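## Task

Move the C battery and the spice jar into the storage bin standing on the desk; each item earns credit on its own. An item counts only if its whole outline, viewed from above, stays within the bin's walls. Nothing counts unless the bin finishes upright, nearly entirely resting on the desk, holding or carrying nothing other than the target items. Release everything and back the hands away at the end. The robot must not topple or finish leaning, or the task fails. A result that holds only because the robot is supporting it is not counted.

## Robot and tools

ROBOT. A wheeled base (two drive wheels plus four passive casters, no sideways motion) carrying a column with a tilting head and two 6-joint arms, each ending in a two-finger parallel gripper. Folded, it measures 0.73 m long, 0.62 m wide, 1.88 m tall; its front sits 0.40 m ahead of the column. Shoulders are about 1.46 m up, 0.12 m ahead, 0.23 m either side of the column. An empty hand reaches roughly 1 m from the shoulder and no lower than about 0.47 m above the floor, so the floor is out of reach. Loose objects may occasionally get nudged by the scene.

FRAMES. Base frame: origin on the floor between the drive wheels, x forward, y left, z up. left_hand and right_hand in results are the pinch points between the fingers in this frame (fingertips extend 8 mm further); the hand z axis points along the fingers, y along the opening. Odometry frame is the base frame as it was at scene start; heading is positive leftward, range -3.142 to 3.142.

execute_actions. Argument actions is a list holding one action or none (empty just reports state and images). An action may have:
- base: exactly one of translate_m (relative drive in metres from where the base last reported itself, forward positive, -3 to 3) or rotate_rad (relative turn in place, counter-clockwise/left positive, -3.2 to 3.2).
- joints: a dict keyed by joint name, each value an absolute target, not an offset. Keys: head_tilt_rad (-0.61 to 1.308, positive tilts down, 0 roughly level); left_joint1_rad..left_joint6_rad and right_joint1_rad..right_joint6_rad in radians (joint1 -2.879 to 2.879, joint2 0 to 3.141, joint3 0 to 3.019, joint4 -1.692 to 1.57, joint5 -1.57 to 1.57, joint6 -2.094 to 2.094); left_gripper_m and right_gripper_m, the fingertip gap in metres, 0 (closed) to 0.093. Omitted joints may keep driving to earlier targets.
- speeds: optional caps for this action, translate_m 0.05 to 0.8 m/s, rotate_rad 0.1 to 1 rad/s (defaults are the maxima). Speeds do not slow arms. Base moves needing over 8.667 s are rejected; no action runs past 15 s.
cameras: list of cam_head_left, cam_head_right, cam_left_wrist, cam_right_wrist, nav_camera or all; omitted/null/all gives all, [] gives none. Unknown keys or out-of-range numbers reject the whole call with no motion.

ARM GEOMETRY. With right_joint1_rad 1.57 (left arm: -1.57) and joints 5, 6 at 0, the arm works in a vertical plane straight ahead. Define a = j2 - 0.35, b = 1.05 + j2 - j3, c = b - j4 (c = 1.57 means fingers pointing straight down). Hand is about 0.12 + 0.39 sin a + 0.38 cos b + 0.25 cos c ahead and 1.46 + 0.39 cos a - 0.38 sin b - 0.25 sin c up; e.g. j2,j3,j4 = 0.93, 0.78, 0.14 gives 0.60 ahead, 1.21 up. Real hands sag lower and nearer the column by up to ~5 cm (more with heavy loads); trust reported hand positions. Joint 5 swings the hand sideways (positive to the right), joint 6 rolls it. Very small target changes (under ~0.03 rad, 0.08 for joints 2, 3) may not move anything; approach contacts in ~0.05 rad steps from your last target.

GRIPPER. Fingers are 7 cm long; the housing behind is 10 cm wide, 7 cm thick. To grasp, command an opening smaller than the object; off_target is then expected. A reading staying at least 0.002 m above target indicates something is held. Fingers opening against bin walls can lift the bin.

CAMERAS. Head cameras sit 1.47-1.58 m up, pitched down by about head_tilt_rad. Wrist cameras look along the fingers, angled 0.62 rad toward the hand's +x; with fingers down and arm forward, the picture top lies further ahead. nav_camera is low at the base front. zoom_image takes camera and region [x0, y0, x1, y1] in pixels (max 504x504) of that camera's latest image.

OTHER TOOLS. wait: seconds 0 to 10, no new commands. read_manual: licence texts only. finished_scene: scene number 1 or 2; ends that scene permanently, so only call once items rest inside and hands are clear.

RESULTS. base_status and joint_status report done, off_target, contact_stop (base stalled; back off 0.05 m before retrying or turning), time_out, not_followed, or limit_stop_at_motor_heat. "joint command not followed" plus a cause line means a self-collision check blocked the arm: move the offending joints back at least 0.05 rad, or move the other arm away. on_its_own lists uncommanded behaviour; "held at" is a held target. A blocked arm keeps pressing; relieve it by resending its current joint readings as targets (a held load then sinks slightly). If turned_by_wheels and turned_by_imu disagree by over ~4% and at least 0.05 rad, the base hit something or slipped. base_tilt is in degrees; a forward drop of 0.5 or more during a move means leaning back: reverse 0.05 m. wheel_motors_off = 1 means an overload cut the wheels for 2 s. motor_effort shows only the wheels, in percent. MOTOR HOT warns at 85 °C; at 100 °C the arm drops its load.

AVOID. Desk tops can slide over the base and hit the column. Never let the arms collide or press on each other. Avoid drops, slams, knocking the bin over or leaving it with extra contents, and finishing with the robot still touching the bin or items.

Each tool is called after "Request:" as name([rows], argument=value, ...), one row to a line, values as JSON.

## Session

Request:
execute_actions([
  {"joints":{"head_tilt_rad":0.5}},
], cameras=["cam_head_left","nav_camera"])

Scene clock: 0.77 s.
base_odometry: x=+0.000 y=+0.000 heading=+0.000 (m, m, rad; odometry frame)
turned_by_wheels: +0.000 (rad since the last result)
turned_by_imu: +0.000 (rad since the last result)
base_tilt: forward=-0.9 right=-0.1 (deg)
base_status: not commanded
joint_positions: head_tilt_rad=+0.518 left_joint1_rad=-1.582 left_joint2_rad=+0.899 left_joint3_rad=+0.414 left_joint4_rad=-0.935 left_joint5_rad=-0.036 left_joint6_rad=+0.043 left_gripper_m=+0.095 right_joint1_rad=+1.547 right_joint2_rad=+0.900 right_joint3_rad=+0.382 right_joint4_rad=-0.968 right_joint5_rad=+0.045 right_joint6_rad=+0.067 right_gripper_m=+0.094
joint_status: all done
wheel_motors_off: 0
motor_effort: left_wheel=+1(1) right_wheel=+5(4) (%)
left_hand: x=+0.1491 y=+0.2284 z=+1.2485 quat_wxyz=(+0.433, -0.032, -0.901, -0.004) (m; base frame)
right_hand: x=+0.1265 y=-0.2379 z=+1.2615 quat_wxyz=(+0.462, -0.029, -0.885, +0.042) (m; base frame)
pictures: cam_head_left, nav_camera
Images, in order (width x height): cam_head_left 896x504, nav_camera 896x504.

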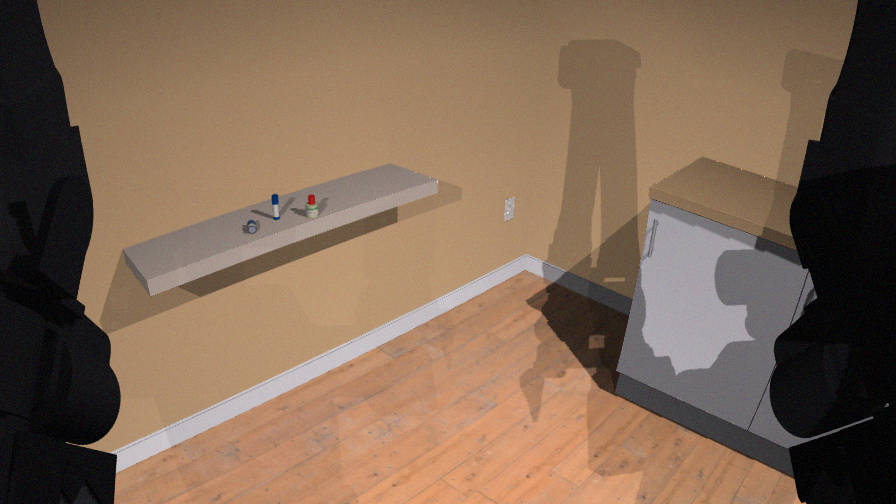

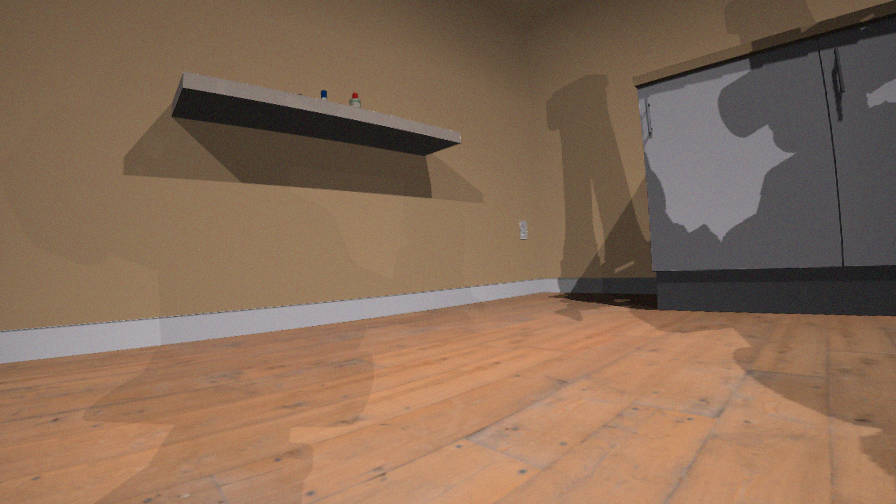

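Request:
zoom_image(camera="cam_head_left", region=[200,160,400,270])

Request:
execute_actions([
  {"base":{"rotate_rad":2.2},"joints":{"head_tilt_rad":0.35}},
], cameras=["cam_head_left"])

Request:
execute_actions([
  {"base":{"rotate_rad":2.0}},
], cameras=["cam_head_left"])

Region (200, 160, 400, 270) of cam_head_left's 896x504 image, scaled by 2.520, with more detail than that image has; it fills the top 277 rows of this view, and the rest is white.

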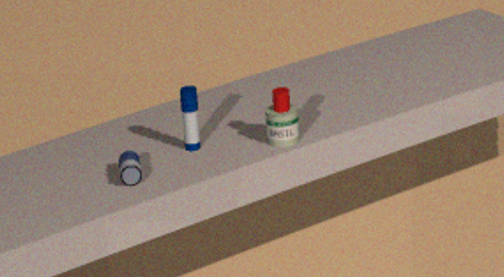

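Scene clock: 4.53 s.
base_odometry: x=+0.000 y=+0.000 heading=+2.199 (m, m, rad; odometry frame)
turned_by_wheels: +2.199 (rad since the last result)
turned_by_imu: +2.156 (rad since the last result)
base_tilt: forward=-1.0 right=-0.1 (deg)
base_status: done
joint_positions: head_tilt_rad=+0.369 left_joint1_rad=-1.582 left_joint2_rad=+0.899 left_joint3_rad=+0.414 left_joint4_rad=-0.935 left_joint5_rad=-0.036 left_joint6_rad=+0.043 left_gripper_m=+0.095 right_joint1_rad=+1.547 right_joint2_rad=+0.900 right_joint3_rad=+0.382 right_joint4_rad=-0.968 right_joint5_rad=+0.045 right_joint6_rad=+0.067 right_gripper_m=+0.094
joint_status: all done
wheel_motors_off: 0
motor_effort: left_wheel=-4(44) right_wheel=+4(46) (%)
left_hand: x=+0.1491 y=+0.2284 z=+1.2485 quat_wxyz=(+0.433, -0.032, -0.901, -0.004) (m; base frame)
right_hand: x=+0.1265 y=-0.2379 z=+1.2615 quat_wxyz=(+0.462, -0.029, -0.885, +0.042) (m; base frame)
pictures: cam_head_left
Images, in order (width x height): cam_head_left 896x504.

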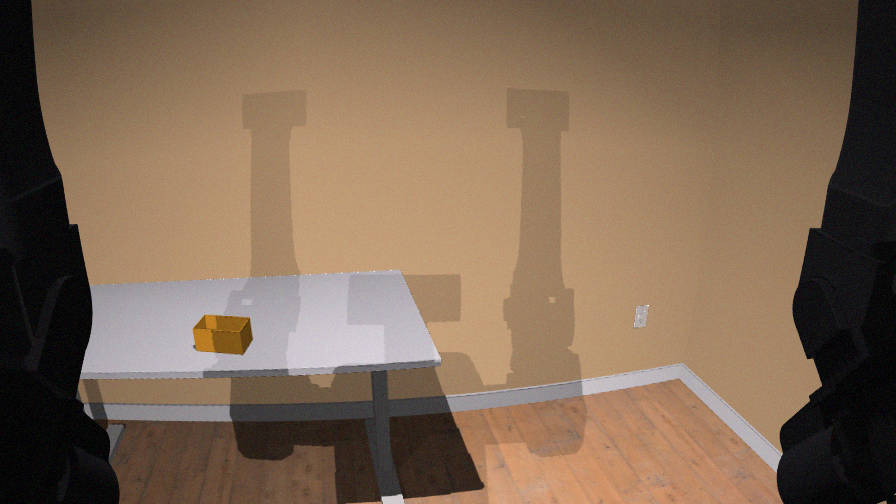

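Scene clock: 8.00 s.
base_odometry: x=+0.000 y=+0.000 heading=-2.085 (m, m, rad; odometry frame)
turned_by_wheels: +1.999 (rad since the last result)
turned_by_imu: +1.967 (rad since the last result)
base_tilt: forward=-1.0 right=-0.1 (deg)
base_status: done
joint_positions: head_tilt_rad=+0.369 left_joint1_rad=-1.582 left_joint2_rad=+0.899 left_joint3_rad=+0.414 left_joint4_rad=-0.935 left_joint5_rad=-0.036 left_joint6_rad=+0.043 left_gripper_m=+0.095 right_joint1_rad=+1.547 right_joint2_rad=+0.900 right_joint3_rad=+0.382 right_joint4_rad=-0.968 right_joint5_rad=+0.045 right_joint6_rad=+0.067 right_gripper_m=+0.094
joint_status: not commanded
wheel_motors_off: 0
motor_effort: left_wheel=-4(25) right_wheel=+4(28) (%)
left_hand: x=+0.1491 y=+0.2284 z=+1.2485 quat_wxyz=(+0.433, -0.032, -0.901, -0.004) (m; base frame)
right_hand: x=+0.1265 y=-0.2379 z=+1.2615 quat_wxyz=(+0.462, -0.029, -0.885, +0.042) (m; base frame)
pictures: cam_head_left
Images, in order (width x height): cam_head_left 896x504.

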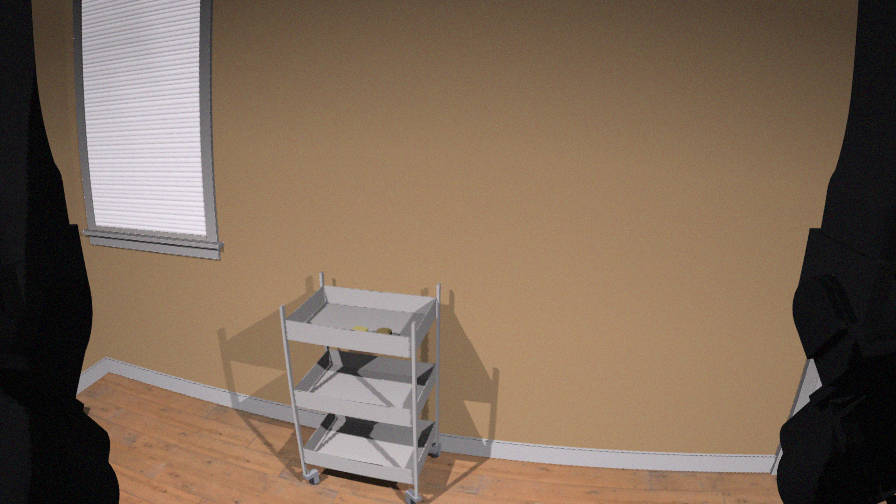

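Request:
zoom_image(camera="cam_head_left", region=[320,300,420,360])

Request:
execute_actions([
  {"base":{"rotate_rad":2.2}},
], cameras=[])

Request:
execute_actions([
  {"base":{"translate_m":0.95}},
], cameras=[])

Request:
execute_actions([
  {"base":{"rotate_rad":0.66},"joints":{"head_tilt_rad":0.75,"left_joint2_rad":0.9,"left_joint3_rad":1.0,"left_joint4_rad":-0.6,"right_joint2_rad":0.9,"right_joint3_rad":1.0,"right_joint4_rad":-0.6,"left_joint1_rad":-1.57,"right_joint1_rad":1.57,"left_joint5_rad":0,"right_joint5_rad":0,"left_joint6_rad":0,"right_joint6_rad":0}},
])

Region (320, 300, 420, 360) of cam_head_left's 896x504 image, scaled by 5.040, with more detail than that image has; it fills the top 302 rows of this view, and the rest is white.

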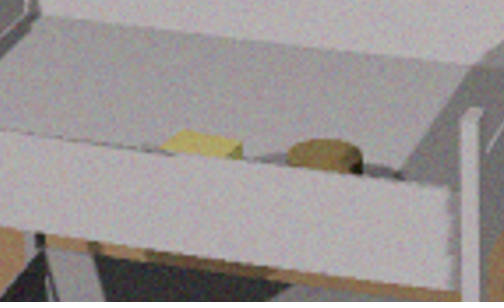

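Scene clock: 12.07 s.
base_odometry: x=+0.000 y=+0.000 heading=+0.114 (m, m, rad; odometry frame)
turned_by_wheels: +2.199 (rad since the last result)
turned_by_imu: +2.163 (rad since the last result)
base_tilt: forward=-0.9 right=-0.1 (deg)
base_status: done
joint_positions: head_tilt_rad=+0.369 left_joint1_rad=-1.582 left_joint2_rad=+0.899 left_joint3_rad=+0.414 left_joint4_rad=-0.935 left_joint5_rad=-0.036 left_joint6_rad=+0.043 left_gripper_m=+0.095 right_joint1_rad=+1.547 right_joint2_rad=+0.900 right_joint3_rad=+0.382 right_joint4_rad=-0.968 right_joint5_rad=+0.045 right_joint6_rad=+0.067 right_gripper_m=+0.094
joint_status: not commanded
wheel_motors_off: 0
motor_effort: left_wheel=-4(25) right_wheel=+4(29) (%)
left_hand: x=+0.1491 y=+0.2284 z=+1.2485 quat_wxyz=(+0.433, -0.032, -0.901, -0.004) (m; base frame)
right_hand: x=+0.1265 y=-0.2379 z=+1.2615 quat_wxyz=(+0.462, -0.029, -0.885, +0.042) (m; base frame)
pictures: none
No camera images: the call's "cameras" was empty. Leave "cameras" out to get every camera's image.

Scene clock: 15.17 s.
base_odometry: x=+0.944 y=+0.109 heading=+0.114 (m, m, rad; odometry frame)
turned_by_wheels: +0.000 (rad since the last result)
turned_by_imu: +0.000 (rad since the last result)
base_tilt: forward=-0.9 right=+0.0 (deg)
base_status: done
joint_positions: head_tilt_rad=+0.369 left_joint1_rad=-1.582 left_joint2_rad=+0.899 left_joint3_rad=+0.416 left_joint4_rad=-0.935 left_joint5_rad=-0.036 left_joint6_rad=+0.043 left_gripper_m=+0.095 right_joint1_rad=+1.547 right_joint2_rad=+0.900 right_joint3_rad=+0.383 right_joint4_rad=-0.968 right_joint5_rad=+0.045 right_joint6_rad=+0.067 right_gripper_m=+0.094
joint_status: not commanded
wheel_motors_off: 0
motor_effort: left_wheel=+0(53) right_wheel=-2(64) (%)
left_hand: x=+0.1499 y=+0.2284 z=+1.2482 quat_wxyz=(+0.432, -0.032, -0.901, -0.004) (m; base frame)
right_hand: x=+0.1271 y=-0.2379 z=+1.2613 quat_wxyz=(+0.461, -0.029, -0.886, +0.042) (m; base frame)
pictures: none
No camera images: the call's "cameras" was empty. Leave "cameras" out to get every camera's image.

Scene clock: 17.30 s.
base_odometry: x=+0.944 y=+0.109 heading=+0.774 (m, m, rad; odometry frame)
turned_by_wheels: +0.659 (rad since the last result)
turned_by_imu: +0.643 (rad since the last result)
base_tilt: forward=-1.0 right=-0.1 (deg)
base_status: done
joint_positions: head_tilt_rad=+0.752 left_joint1_rad=-1.580 left_joint2_rad=+0.899 left_joint3_rad=+0.996 left_joint4_rad=-0.602 left_joint5_rad=-0.002 left_joint6_rad=+0.007 left_gripper_m=+0.095 right_joint1_rad=+1.563 right_joint2_rad=+0.899 right_joint3_rad=+0.984 right_joint4_rad=-0.604 right_joint5_rad=+0.002 right_joint6_rad=+0.010 right_gripper_m=+0.094
joint_status: all done
wheel_motors_off: 0
motor_effort: left_wheel=-3(55) right_wheel=+5(50) (%)
left_hand: x=+0.5525 y=+0.2210 z=+1.2271 quat_wxyz=(-0.009, -0.006, -1.000, +0.003) (m; base frame)
right_hand: x=+0.5457 y=-0.2292 z=+1.2245 quat_wxyz=(-0.003, -0.007, -1.000, +0.004) (m; base frame)
pictures: cam_head_left, cam_head_right, cam_left_wrist, cam_right_wrist, nav_camera
Images, in order (width x height): cam_head_left 896x504, cam_head_right 896x504, cam_left_wrist 504x504, cam_right_wrist 504x504, nav_camera 896x504.

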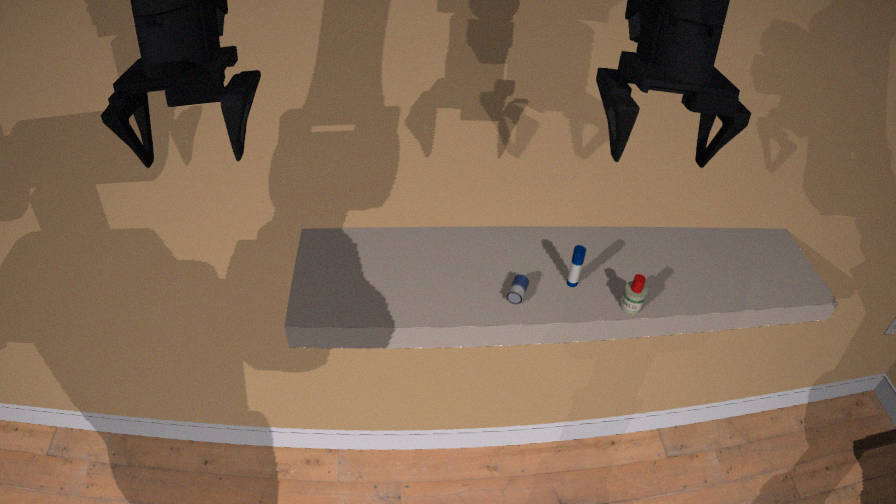

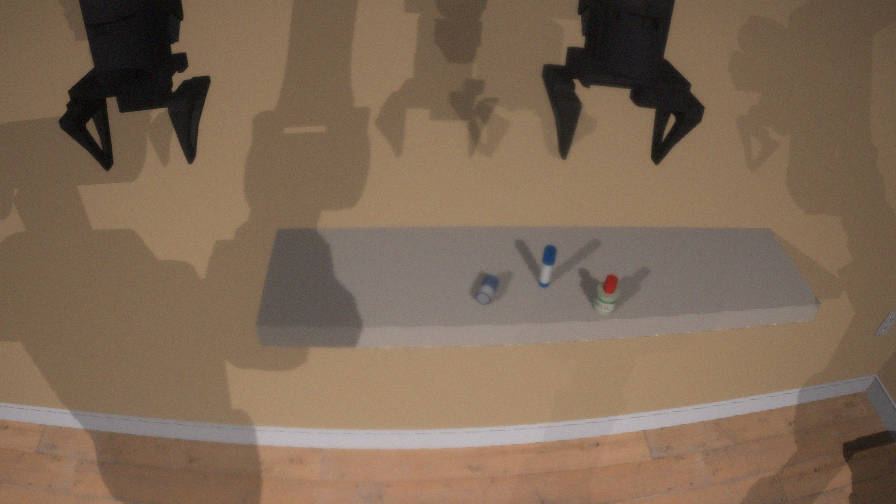

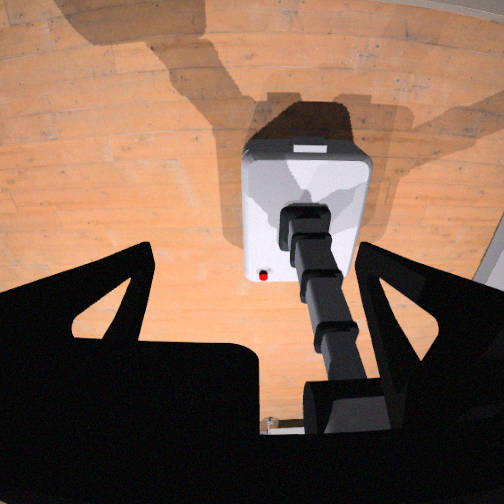

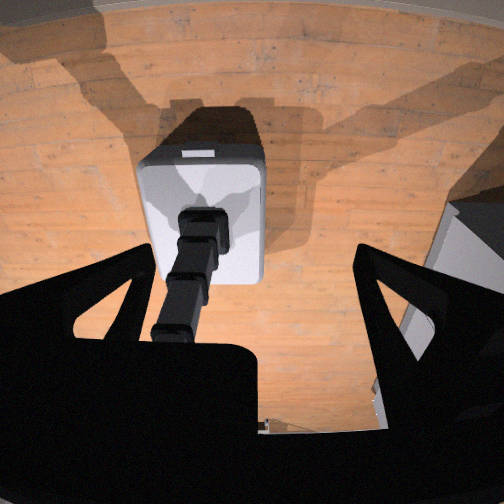

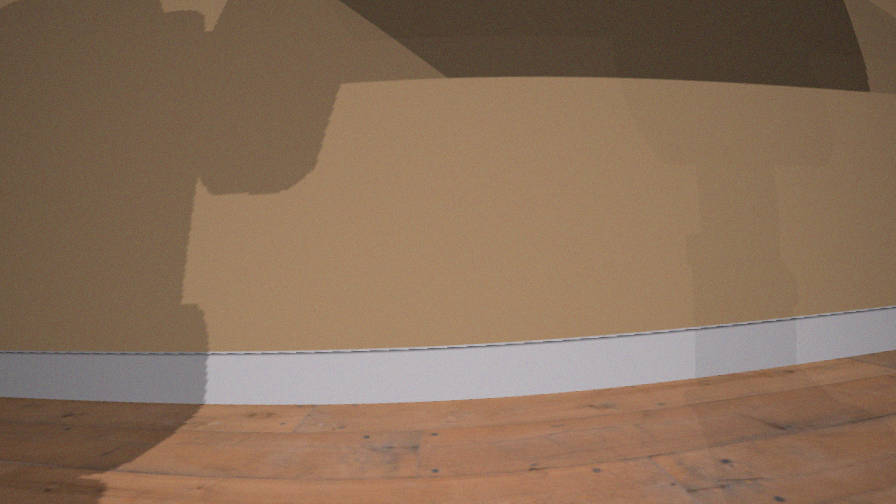

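Request:
execute_actions([
  {"base":{"rotate_rad":-0.265},"joints":{"right_joint2_rad":1.6,"right_joint3_rad":2.0,"right_joint4_rad":-0.92}},
], cameras=["cam_right_wrist"])

Request:
execute_actions([
  {"joints":{"right_joint2_rad":1.87,"right_joint3_rad":2.15,"right_joint4_rad":-0.8}},
], cameras=["cam_right_wrist","cam_head_left"])

Scene clock: 19.23 s.
base_odometry: x=+0.944 y=+0.109 heading=+0.510 (m, m, rad; odometry frame)
turned_by_wheels: -0.264 (rad since the last result)
turned_by_imu: -0.259 (rad since the last result)
base_tilt: forward=-0.9 right=-0.1 (deg)
base_status: done
joint_positions: head_tilt_rad=+0.752 left_joint1_rad=-1.579 left_joint2_rad=+0.899 left_joint3_rad=+0.996 left_joint4_rad=-0.602 left_joint5_rad=-0.002 left_joint6_rad=+0.007 left_gripper_m=+0.095 right_joint1_rad=+1.566 right_joint2_rad=+1.594 right_joint3_rad=+1.968 right_joint4_rad=-0.904 right_joint5_rad=+0.002 right_joint6_rad=+0.010 right_gripper_m=+0.094
joint_status: all done
wheel_motors_off: 0
motor_effort: left_wheel=+3(26) right_wheel=-3(22) (%)
left_hand: x=+0.5525 y=+0.2212 z=+1.2271 quat_wxyz=(-0.009, -0.005, -1.000, +0.003) (m; base frame)
right_hand: x=+0.7857 y=-0.2288 z=+1.0941 quat_wxyz=(+0.003, -0.006, -1.000, +0.003) (m; base frame)
pictures: cam_right_wrist
Images, in order (width x height): cam_right_wrist 504x504.

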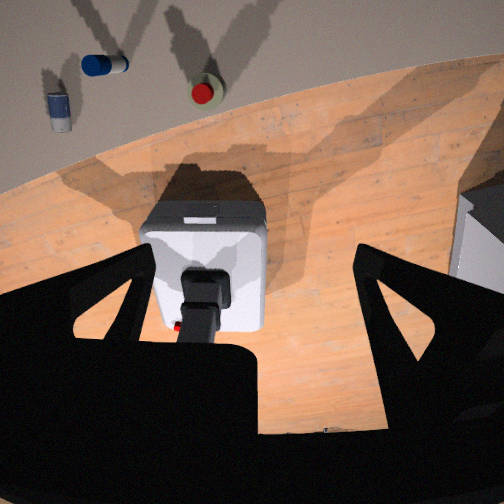

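Scene clock: 20.63 s.
base_odometry: x=+0.944 y=+0.109 heading=+0.510 (m, m, rad; odometry frame)
turned_by_wheels: +0.000 (rad since the last result)
turned_by_imu: +0.001 (rad since the last result)
base_tilt: forward=-1.0 right=-0.1 (deg)
base_status: not commanded
joint_positions: head_tilt_rad=+0.752 left_joint1_rad=-1.579 left_joint2_rad=+0.899 left_joint3_rad=+0.996 left_joint4_rad=-0.602 left_joint5_rad=-0.002 left_joint6_rad=+0.007 left_gripper_m=+0.095 right_joint1_rad=+1.566 right_joint2_rad=+1.877 right_joint3_rad=+2.134 right_joint4_rad=-0.804 right_joint5_rad=+0.002 right_joint6_rad=+0.010 right_gripper_m=+0.094
joint_status: all done
wheel_motors_off: 0
motor_effort: left_wheel=+5(6) right_wheel=-6(6) (%)
left_hand: x=+0.5525 y=+0.2212 z=+1.2271 quat_wxyz=(-0.009, -0.005, -1.000, +0.003) (m; base frame)
right_hand: x=+0.7712 y=-0.2293 z=+0.9543 quat_wxyz=(+0.012, -0.006, -1.000, +0.003) (m; base frame)
pictures: cam_head_left, cam_right_wrist
Images, in order (width x height): cam_head_left 896x504, cam_right_wrist 504x504.

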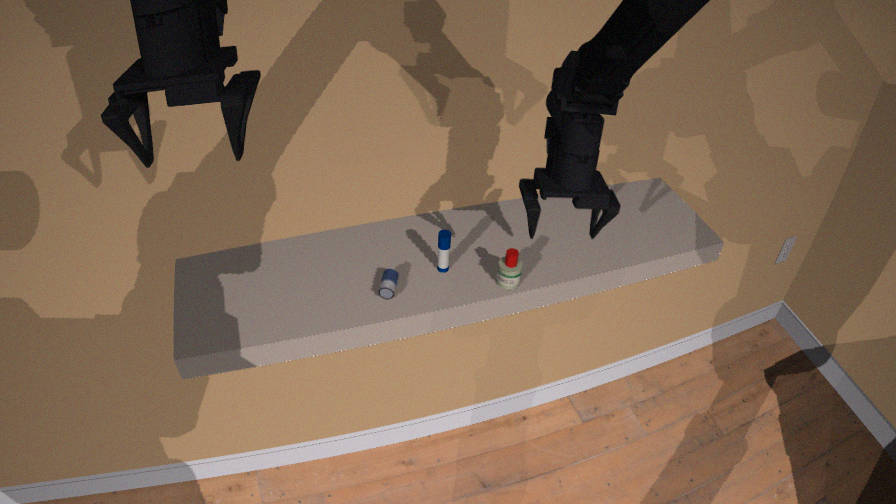

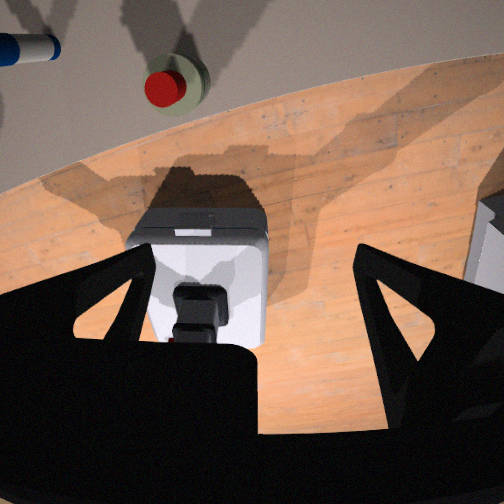

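Request:
execute_actions([
  {"base":{"rotate_rad":0.06},"joints":{"right_gripper_m":0.075}},
], cameras=[])

Request:
execute_actions([
  {"base":{"translate_m":0.09}},
], cameras=["cam_right_wrist"])

Scene clock: 21.87 s.
base_odometry: x=+0.944 y=+0.109 heading=+0.569 (m, m, rad; odometry frame)
turned_by_wheels: +0.059 (rad since the last result)
turned_by_imu: +0.059 (rad since the last result)
base_tilt: forward=-1.1 right=-0.1 (deg)
base_status: done
joint_positions: head_tilt_rad=+0.752 left_joint1_rad=-1.579 left_joint2_rad=+0.899 left_joint3_rad=+0.996 left_joint4_rad=-0.602 left_joint5_rad=-0.001 left_joint6_rad=+0.007 left_gripper_m=+0.095 right_joint1_rad=+1.577 right_joint2_rad=+1.877 right_joint3_rad=+2.134 right_joint4_rad=-0.804 right_joint5_rad=+0.001 right_joint6_rad=+0.010 right_gripper_m=+0.075
joint_status: all done
wheel_motors_off: 0
motor_effort: left_wheel=-4(29) right_wheel=+4(13) (%)
left_hand: x=+0.5525 y=+0.2213 z=+1.2271 quat_wxyz=(-0.009, -0.005, -1.000, +0.003) (m; base frame)
right_hand: x=+0.7712 y=-0.2212 z=+0.9543 quat_wxyz=(+0.012, -0.003, -1.000, -0.002) (m; base frame)
pictures: none
No camera images: the call's "cameras" was empty. Leave "cameras" out to get every camera's image.

Scene clock: 23.33 s.
base_odometry: x=+1.020 y=+0.157 heading=+0.570 (m, m, rad; odometry frame)
turned_by_wheels: +0.001 (rad since the last result)
turned_by_imu: +0.002 (rad since the last result)
base_tilt: forward=-0.9 right=-0.2 (deg)
base_status: done
joint_positions: head_tilt_rad=+0.753 left_joint1_rad=-1.579 left_joint2_rad=+0.899 left_joint3_rad=+0.995 left_joint4_rad=-0.602 left_joint5_rad=-0.001 left_joint6_rad=+0.007 left_gripper_m=+0.095 right_joint1_rad=+1.575 right_joint2_rad=+1.877 right_joint3_rad=+2.134 right_joint4_rad=-0.804 right_joint5_rad=+0.001 right_joint6_rad=+0.010 right_gripper_m=+0.075
joint_status: not commanded
wheel_motors_off: 0
motor_effort: left_wheel=+2(56) right_wheel=-1(62) (%)
left_hand: x=+0.5519 y=+0.2213 z=+1.2269 quat_wxyz=(-0.009, -0.005, -1.000, +0.003) (m; base frame)
right_hand: x=+0.7714 y=-0.2224 z=+0.9545 quat_wxyz=(+0.012, -0.004, -1.000, -0.001) (m; base frame)
pictures: cam_right_wrist
Images, in order (width x height): cam_right_wrist 504x504.

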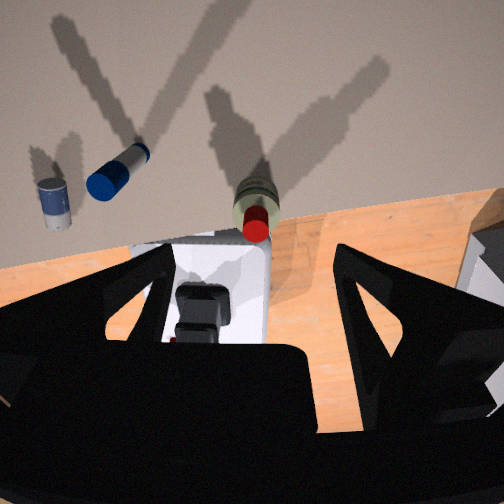

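Request:
execute_actions([
  {"joints":{"right_joint2_rad":2.05,"right_joint3_rad":2.28,"right_joint4_rad":-0.75}},
], cameras=["cam_right_wrist"])

Request:
execute_actions([
  {"joints":{"right_joint2_rad":2.205,"right_joint3_rad":2.426,"right_joint4_rad":-0.74}},
], cameras=["cam_right_wrist","cam_head_left"])

Scene clock: 24.63 s.
base_odometry: x=+1.020 y=+0.157 heading=+0.570 (m, m, rad; odometry frame)
turned_by_wheels: +0.000 (rad since the last result)
turned_by_imu: +0.000 (rad since the last result)
base_tilt: forward=-0.9 right=-0.1 (deg)
base_status: not commanded
joint_positions: head_tilt_rad=+0.753 left_joint1_rad=-1.579 left_joint2_rad=+0.899 left_joint3_rad=+0.995 left_joint4_rad=-0.602 left_joint5_rad=-0.001 left_joint6_rad=+0.007 left_gripper_m=+0.095 right_joint1_rad=+1.575 right_joint2_rad=+2.064 right_joint3_rad=+2.258 right_joint4_rad=-0.760 right_joint5_rad=+0.001 right_joint6_rad=+0.010 right_gripper_m=+0.075
joint_status: all done
wheel_motors_off: 0
motor_effort: left_wheel=+1(1) right_wheel=-1(3) (%)
left_hand: x=+0.5519 y=+0.2213 z=+1.2269 quat_wxyz=(-0.009, -0.005, -1.000, +0.003) (m; base frame)
right_hand: x=+0.7455 y=-0.2221 z=+0.8667 quat_wxyz=(+0.021, -0.004, -1.000, -0.001) (m; base frame)
pictures: cam_right_wrist
Images, in order (width x height): cam_right_wrist 504x504.

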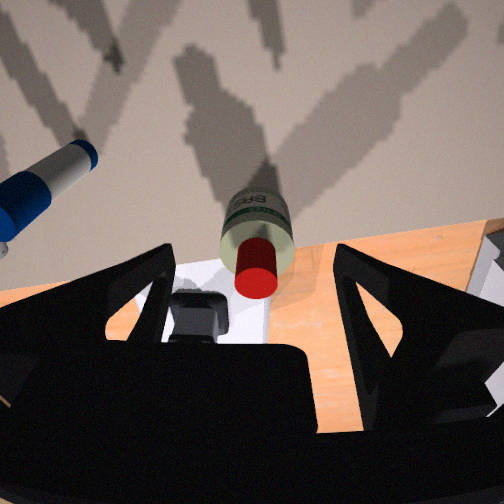

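Scene clock: 25.70 s.
base_odometry: x=+1.020 y=+0.157 heading=+0.570 (m, m, rad; odometry frame)
turned_by_wheels: +0.000 (rad since the last result)
turned_by_imu: +0.000 (rad since the last result)
base_tilt: forward=-1.0 right=+0.0 (deg)
base_status: not commanded
joint_positions: head_tilt_rad=+0.753 left_joint1_rad=-1.579 left_joint2_rad=+0.899 left_joint3_rad=+0.995 left_joint4_rad=-0.602 left_joint5_rad=-0.001 left_joint6_rad=+0.007 left_gripper_m=+0.095 right_joint1_rad=+1.575 right_joint2_rad=+2.211 right_joint3_rad=+2.397 right_joint4_rad=-0.751 right_joint5_rad=+0.001 right_joint6_rad=+0.010 right_gripper_m=+0.075
joint_status: all done
wheel_motors_off: 0
motor_effort: left_wheel=+2(1) right_wheel=-1(1) (%)
left_hand: x=+0.5519 y=+0.2213 z=+1.2269 quat_wxyz=(-0.009, -0.005, -1.000, +0.003) (m; base frame)
right_hand: x=+0.7303 y=-0.2219 z=+0.8090 quat_wxyz=(+0.021, -0.004, -1.000, -0.001) (m; base frame)
pictures: cam_head_left, cam_right_wrist
Images, in order (width x height): cam_head_left 896x504, cam_right_wrist 504x504.

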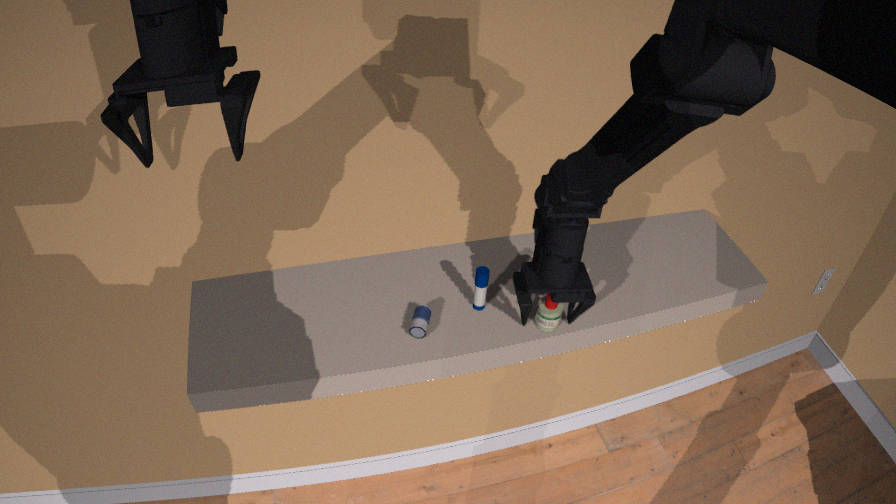

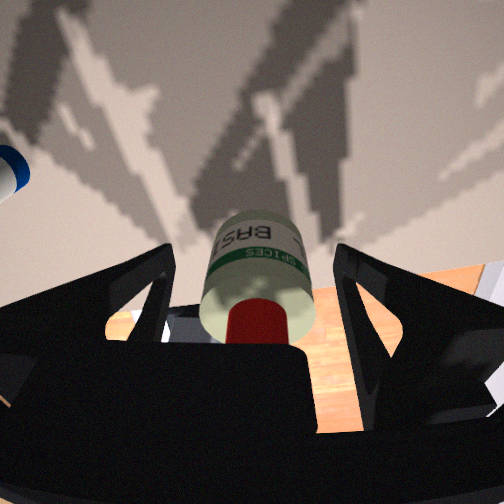

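Good. Close and lift.

Request:
execute_actions([
  {"joints":{"right_gripper_m":0.025}},
], cameras=[])

Request:
execute_actions([
  {"joints":{"right_joint2_rad":1.6,"right_joint3_rad":2.0,"right_joint4_rad":-0.92}},
], cameras=[])

Request:
execute_actions([
  {"base":{"rotate_rad":-0.36},"joints":{"right_joint2_rad":0.7,"right_joint3_rad":0.6,"right_joint4_rad":-0.5,"left_joint2_rad":1.5,"left_joint3_rad":1.75,"left_joint4_rad":-0.77}},
], cameras=["cam_left_wrist","cam_head_left"])

Scene clock: 26.40 s.
base_odometry: x=+1.020 y=+0.157 heading=+0.570 (m, m, rad; odometry frame)
turned_by_wheels: +0.000 (rad since the last result)
turned_by_imu: +0.000 (rad since the last result)
base_tilt: forward=-0.9 right=-0.1 (deg)
base_status: not commanded
joint_positions: head_tilt_rad=+0.753 left_joint1_rad=-1.579 left_joint2_rad=+0.899 left_joint3_rad=+0.995 left_joint4_rad=-0.602 left_joint5_rad=-0.001 left_joint6_rad=+0.007 left_gripper_m=+0.095 right_joint1_rad=+1.575 right_joint2_rad=+2.211 right_joint3_rad=+2.397 right_joint4_rad=-0.751 right_joint5_rad=+0.001 right_joint6_rad=+0.010 right_gripper_m=+0.039
joint_status: right_gripper_m off_target (ended at +0.039, target +0.025)
wheel_motors_off: 0
motor_effort: left_wheel=+1(2) right_wheel=-1(1) (%)
left_hand: x=+0.5519 y=+0.2213 z=+1.2269 quat_wxyz=(-0.009, -0.005, -1.000, +0.003) (m; base frame)
right_hand: x=+0.7303 y=-0.2219 z=+0.8090 quat_wxyz=(+0.021, -0.004, -1.000, -0.001) (m; base frame)
pictures: none
No camera images: the call's "cameras" was empty. Leave "cameras" out to get every camera's image.

Scene clock: 28.13 s.
base_odometry: x=+1.020 y=+0.157 heading=+0.570 (m, m, rad; odometry frame)
turned_by_wheels: +0.000 (rad since the last result)
turned_by_imu: +0.001 (rad since the last result)
base_tilt: forward=-0.9 right=-0.1 (deg)
base_status: not commanded
joint_positions: head_tilt_rad=+0.753 left_joint1_rad=-1.579 left_joint2_rad=+0.899 left_joint3_rad=+0.995 left_joint4_rad=-0.602 left_joint5_rad=-0.001 left_joint6_rad=+0.007 left_gripper_m=+0.095 right_joint1_rad=+1.575 right_joint2_rad=+1.608 right_joint3_rad=+2.004 right_joint4_rad=-0.912 right_joint5_rad=+0.001 right_joint6_rad=+0.010 right_gripper_m=+0.039
joint_status: all done
wheel_motors_off: 0
motor_effort: left_wheel=+2(1) right_wheel=-1(3) (%)
left_hand: x=+0.5519 y=+0.2213 z=+1.2269 quat_wxyz=(-0.009, -0.005, -1.000, +0.003) (m; base frame)
right_hand: x=+0.7964 y=-0.2228 z=+1.0961 quat_wxyz=(-0.004, -0.004, -1.000, -0.001) (m; base frame)
pictures: none
No camera images: the call's "cameras" was empty. Leave "cameras" out to get every camera's image.

Scene clock: 29.83 s.
base_odometry: x=+1.020 y=+0.157 heading=+0.211 (m, m, rad; odometry frame)
turned_by_wheels: -0.359 (rad since the last result)
turned_by_imu: -0.347 (rad since the last result)
base_tilt: forward=-1.0 right=-0.1 (deg)
base_status: done
joint_positions: head_tilt_rad=+0.753 left_joint1_rad=-1.573 left_joint2_rad=+1.502 left_joint3_rad=+1.735 left_joint4_rad=-0.760 left_joint5_rad=-0.001 left_joint6_rad=+0.007 left_gripper_m=+0.095 right_joint1_rad=+1.573 right_joint2_rad=+0.704 right_joint3_rad=+0.599 right_joint4_rad=-0.504 right_joint5_rad=+0.001 right_joint6_rad=+0.010 right_gripper_m=+0.039
joint_status: all done
wheel_motors_off: 0
motor_effort: left_wheel=+2(48) right_wheel=-5(63) (%)
left_hand: x=+0.7371 y=+0.2235 z=+1.0874 quat_wxyz=(+0.002, -0.004, -1.000, +0.000) (m; base frame)
right_hand: x=+0.3928 y=-0.2249 z=+1.2226 quat_wxyz=(+0.043, -0.004, -0.999, +0.000) (m; base frame)
pictures: cam_head_left, cam_left_wrist
Images, in order (width x height): cam_head_left 896x504, cam_left_wrist 504x504.

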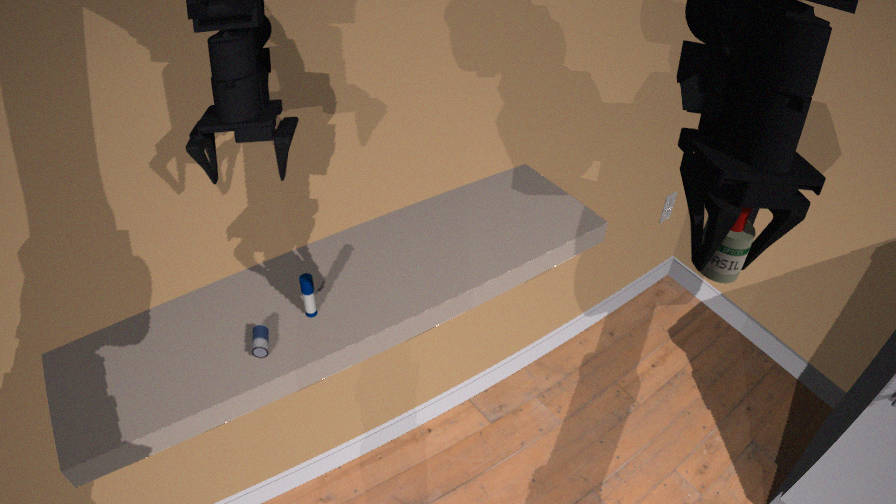

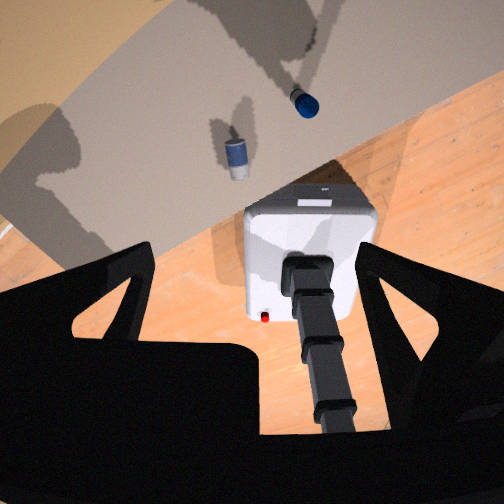

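Request:
execute_actions([
  {"joints":{"left_joint1_rad":-1.53,"left_joint2_rad":1.874,"left_joint3_rad":1.88,"left_joint4_rad":-0.526,"left_gripper_m":0.065,"left_joint6_rad":-0.08}},
], cameras=["cam_left_wrist"])

Request:
execute_actions([
  {"joints":{"left_joint2_rad":2.05,"left_joint3_rad":2.07,"left_joint4_rad":-0.54}},
], cameras=["cam_left_wrist"])

Scene clock: 31.53 s.
base_odometry: x=+1.020 y=+0.157 heading=+0.211 (m, m, rad; odometry frame)
turned_by_wheels: +0.000 (rad since the last result)
turned_by_imu: +0.001 (rad since the last result)
base_tilt: forward=-1.0 right=-0.1 (deg)
base_status: not commanded
joint_positions: head_tilt_rad=+0.753 left_joint1_rad=-1.534 left_joint2_rad=+1.888 left_joint3_rad=+1.861 left_joint4_rad=-0.534 left_joint5_rad=-0.001 left_joint6_rad=-0.072 left_gripper_m=+0.065 right_joint1_rad=+1.573 right_joint2_rad=+0.704 right_joint3_rad=+0.599 right_joint4_rad=-0.504 right_joint5_rad=+0.001 right_joint6_rad=+0.010 right_gripper_m=+0.039
joint_status: all done
wheel_motors_off: 0
motor_effort: left_wheel=+4(5) right_wheel=-8(7) (%)
left_hand: x=+0.6812 y=+0.2538 z=+0.8865 quat_wxyz=(+0.018, +0.045, -0.999, -0.017) (m; base frame)
right_hand: x=+0.3928 y=-0.2249 z=+1.2226 quat_wxyz=(+0.043, -0.004, -0.999, +0.000) (m; base frame)
pictures: cam_left_wrist
Images, in order (width x height): cam_left_wrist 504x504.

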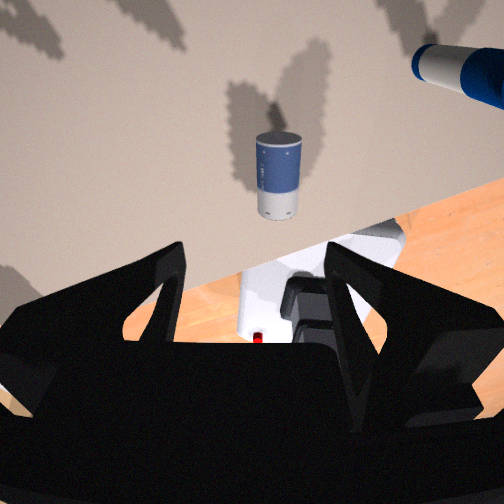

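Scene clock: 32.73 s.
base_odometry: x=+1.020 y=+0.157 heading=+0.211 (m, m, rad; odometry frame)
turned_by_wheels: +0.000 (rad since the last result)
turned_by_imu: +0.000 (rad since the last result)
base_tilt: forward=-0.9 right=-0.1 (deg)
base_status: not commanded
joint_positions: head_tilt_rad=+0.753 left_joint1_rad=-1.534 left_joint2_rad=+2.046 left_joint3_rad=+2.054 left_joint4_rad=-0.534 left_joint5_rad=-0.001 left_joint6_rad=-0.072 left_gripper_m=+0.065 right_joint1_rad=+1.573 right_joint2_rad=+0.704 right_joint3_rad=+0.599 right_joint4_rad=-0.504 right_joint5_rad=+0.001 right_joint6_rad=+0.010 right_gripper_m=+0.039
joint_status: all done
wheel_motors_off: 0
motor_effort: left_wheel=+4(5) right_wheel=-9(8) (%)
left_hand: x=+0.6980 y=+0.2558 z=+0.8320 quat_wxyz=(+0.001, +0.045, -0.999, -0.017) (m; base frame)
right_hand: x=+0.3928 y=-0.2249 z=+1.2226 quat_wxyz=(+0.043, -0.004, -0.999, +0.000) (m; base frame)
pictures: cam_left_wrist
Images, in order (width x height): cam_left_wrist 504x504.

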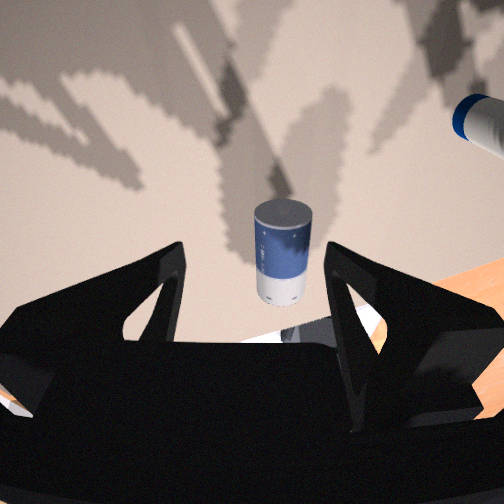

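Request:
execute_actions([
  {"joints":{"left_joint1_rad":-1.56,"left_joint2_rad":2.14,"left_joint3_rad":2.16,"left_joint4_rad":-0.55}},
], cameras=["cam_left_wrist"])

Scene clock: 33.77 s.
base_odometry: x=+1.020 y=+0.157 heading=+0.211 (m, m, rad; odometry frame)
turned_by_wheels: +0.000 (rad since the last result)
turned_by_imu: +0.000 (rad since the last result)
base_tilt: forward=-1.0 right=-0.1 (deg)
base_status: not commanded
joint_positions: head_tilt_rad=+0.753 left_joint1_rad=-1.550 left_joint2_rad=+2.117 left_joint3_rad=+2.146 left_joint4_rad=-0.538 left_joint5_rad=-0.001 left_joint6_rad=-0.074 left_gripper_m=+0.065 right_joint1_rad=+1.573 right_joint2_rad=+0.704 right_joint3_rad=+0.599 right_joint4_rad=-0.504 right_joint5_rad=+0.001 right_joint6_rad=+0.010 right_gripper_m=+0.039
joint_status: all done
wheel_motors_off: 0
motor_effort: left_wheel=+5(5) right_wheel=-8(9) (%)
left_hand: x=+0.7051 y=+0.2426 z=+0.8090 quat_wxyz=(-0.008, +0.042, -0.999, -0.009) (m; base frame)
right_hand: x=+0.3928 y=-0.2249 z=+1.2226 quat_wxyz=(+0.043, -0.004, -0.999, +0.000) (m; base frame)
pictures: cam_left_wrist
Images, in order (width x height): cam_left_wrist 504x504.

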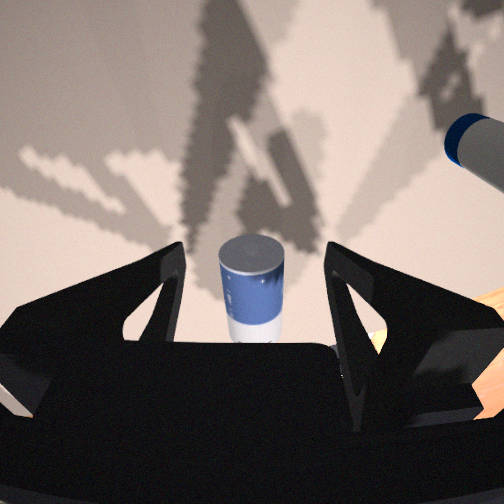

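Request:
execute_actions([
  {"joints":{"left_joint2_rad":2.12,"left_joint3_rad":2.05,"left_joint4_rad":-0.46}},
], cameras=["cam_left_wrist","cam_head_left"])

Scene clock: 34.53 s.
base_odometry: x=+1.020 y=+0.157 heading=+0.211 (m, m, rad; odometry frame)
turned_by_wheels: +0.000 (rad since the last result)
turned_by_imu: +0.000 (rad since the last result)
base_tilt: forward=-1.0 right=-0.1 (deg)
base_status: not commanded
joint_positions: head_tilt_rad=+0.753 left_joint1_rad=-1.550 left_joint2_rad=+2.094 left_joint3_rad=+2.069 left_joint4_rad=-0.465 left_joint5_rad=+0.002 left_joint6_rad=-0.077 left_gripper_m=+0.065 right_joint1_rad=+1.573 right_joint2_rad=+0.704 right_joint3_rad=+0.599 right_joint4_rad=-0.504 right_joint5_rad=+0.001 right_joint6_rad=+0.010 right_gripper_m=+0.039
joint_status: all done
wheel_motors_off: 0
motor_effort: left_wheel=+5(4) right_wheel=-10(10) (%)
left_hand: x=+0.6935 y=+0.2420 z=+0.8076 quat_wxyz=(-0.017, +0.044, -0.999, -0.007) (m; base frame)
right_hand: x=+0.3928 y=-0.2249 z=+1.2226 quat_wxyz=(+0.043, -0.004, -0.999, +0.000) (m; base frame)
pictures: cam_head_left, cam_left_wrist
Images, in order (width x height): cam_head_left 896x504, cam_left_wrist 504x504.

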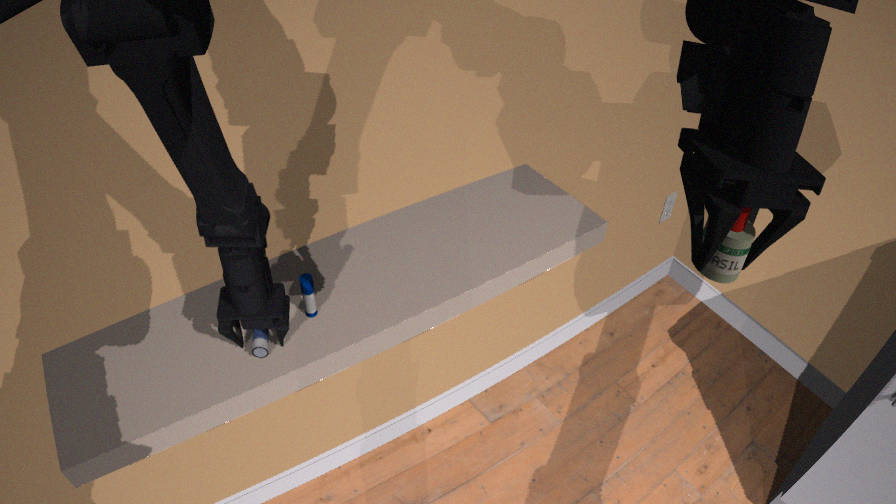

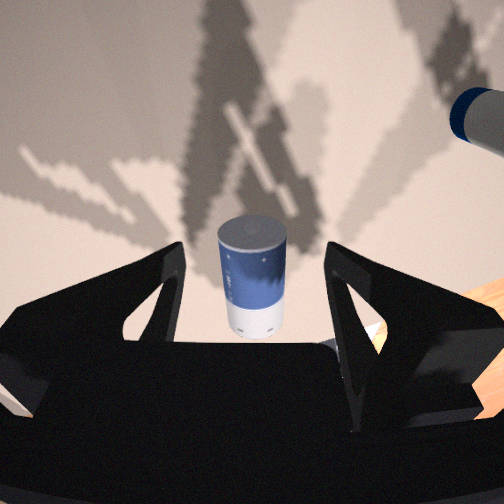

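Request:
execute_actions([
  {"base":{"translate_m":-0.012},"joints":{"left_joint2_rad":2.18,"left_joint4_rad":-0.42}},
], cameras=["cam_left_wrist"])

Request:
execute_actions([
  {"joints":{"left_gripper_m":0.012}},
], cameras=["cam_left_wrist"])

Scene clock: 36.47 s.
base_odometry: x=+1.008 y=+0.155 heading=+0.211 (m, m, rad; odometry frame)
turned_by_wheels: +0.000 (rad since the last result)
turned_by_imu: +0.001 (rad since the last result)
base_tilt: forward=-1.0 right=-0.1 (deg)
base_status: done
joint_positions: head_tilt_rad=+0.753 left_joint1_rad=-1.550 left_joint2_rad=+2.096 left_joint3_rad=+2.069 left_joint4_rad=-0.422 left_joint5_rad=+0.003 left_joint6_rad=-0.078 left_gripper_m=+0.065 right_joint1_rad=+1.573 right_joint2_rad=+0.703 right_joint3_rad=+0.599 right_joint4_rad=-0.504 right_joint5_rad=+0.001 right_joint6_rad=+0.010 right_gripper_m=+0.039
joint_status: all done
wheel_motors_off: 0
motor_effort: left_wheel=-1(39) right_wheel=-4(71) (%)
left_hand: x=+0.7027 y=+0.2419 z=+0.8068 quat_wxyz=(-0.038, +0.043, -0.998, -0.006) (m; base frame)
right_hand: x=+0.3931 y=-0.2249 z=+1.2229 quat_wxyz=(+0.042, -0.004, -0.999, +0.000) (m; base frame)
pictures: cam_left_wrist
Images, in order (width x height): cam_left_wrist 504x504.

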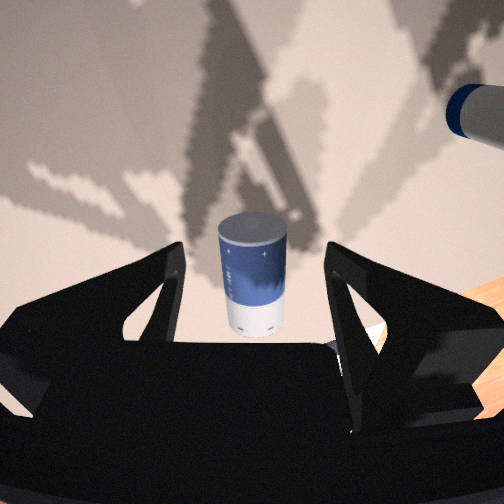

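Scene clock: 37.07 s.
base_odometry: x=+1.008 y=+0.155 heading=+0.211 (m, m, rad; odometry frame)
turned_by_wheels: +0.000 (rad since the last result)
turned_by_imu: +0.000 (rad since the last result)
base_tilt: forward=-1.0 right=-0.1 (deg)
base_status: not commanded
joint_positions: head_tilt_rad=+0.753 left_joint1_rad=-1.550 left_joint2_rad=+2.096 left_joint3_rad=+2.069 left_joint4_rad=-0.422 left_joint5_rad=+0.003 left_joint6_rad=-0.078 left_gripper_m=+0.026 right_joint1_rad=+1.573 right_joint2_rad=+0.703 right_joint3_rad=+0.599 right_joint4_rad=-0.504 right_joint5_rad=+0.001 right_joint6_rad=+0.010 right_gripper_m=+0.039
joint_status: left_gripper_m off_target (ended at +0.026, target +0.012)
wheel_motors_off: 0
motor_effort: left_wheel=-2(2) right_wheel=-4(4) (%)
left_hand: x=+0.7027 y=+0.2420 z=+0.8068 quat_wxyz=(-0.038, +0.043, -0.998, -0.006) (m; base frame)
right_hand: x=+0.3931 y=-0.2249 z=+1.2229 quat_wxyz=(+0.042, -0.004, -0.999, +0.000) (m; base frame)
pictures: cam_left_wrist
Images, in order (width x height): cam_left_wrist 504x504.

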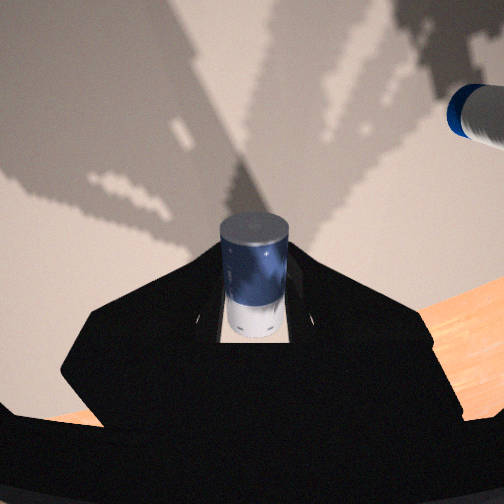

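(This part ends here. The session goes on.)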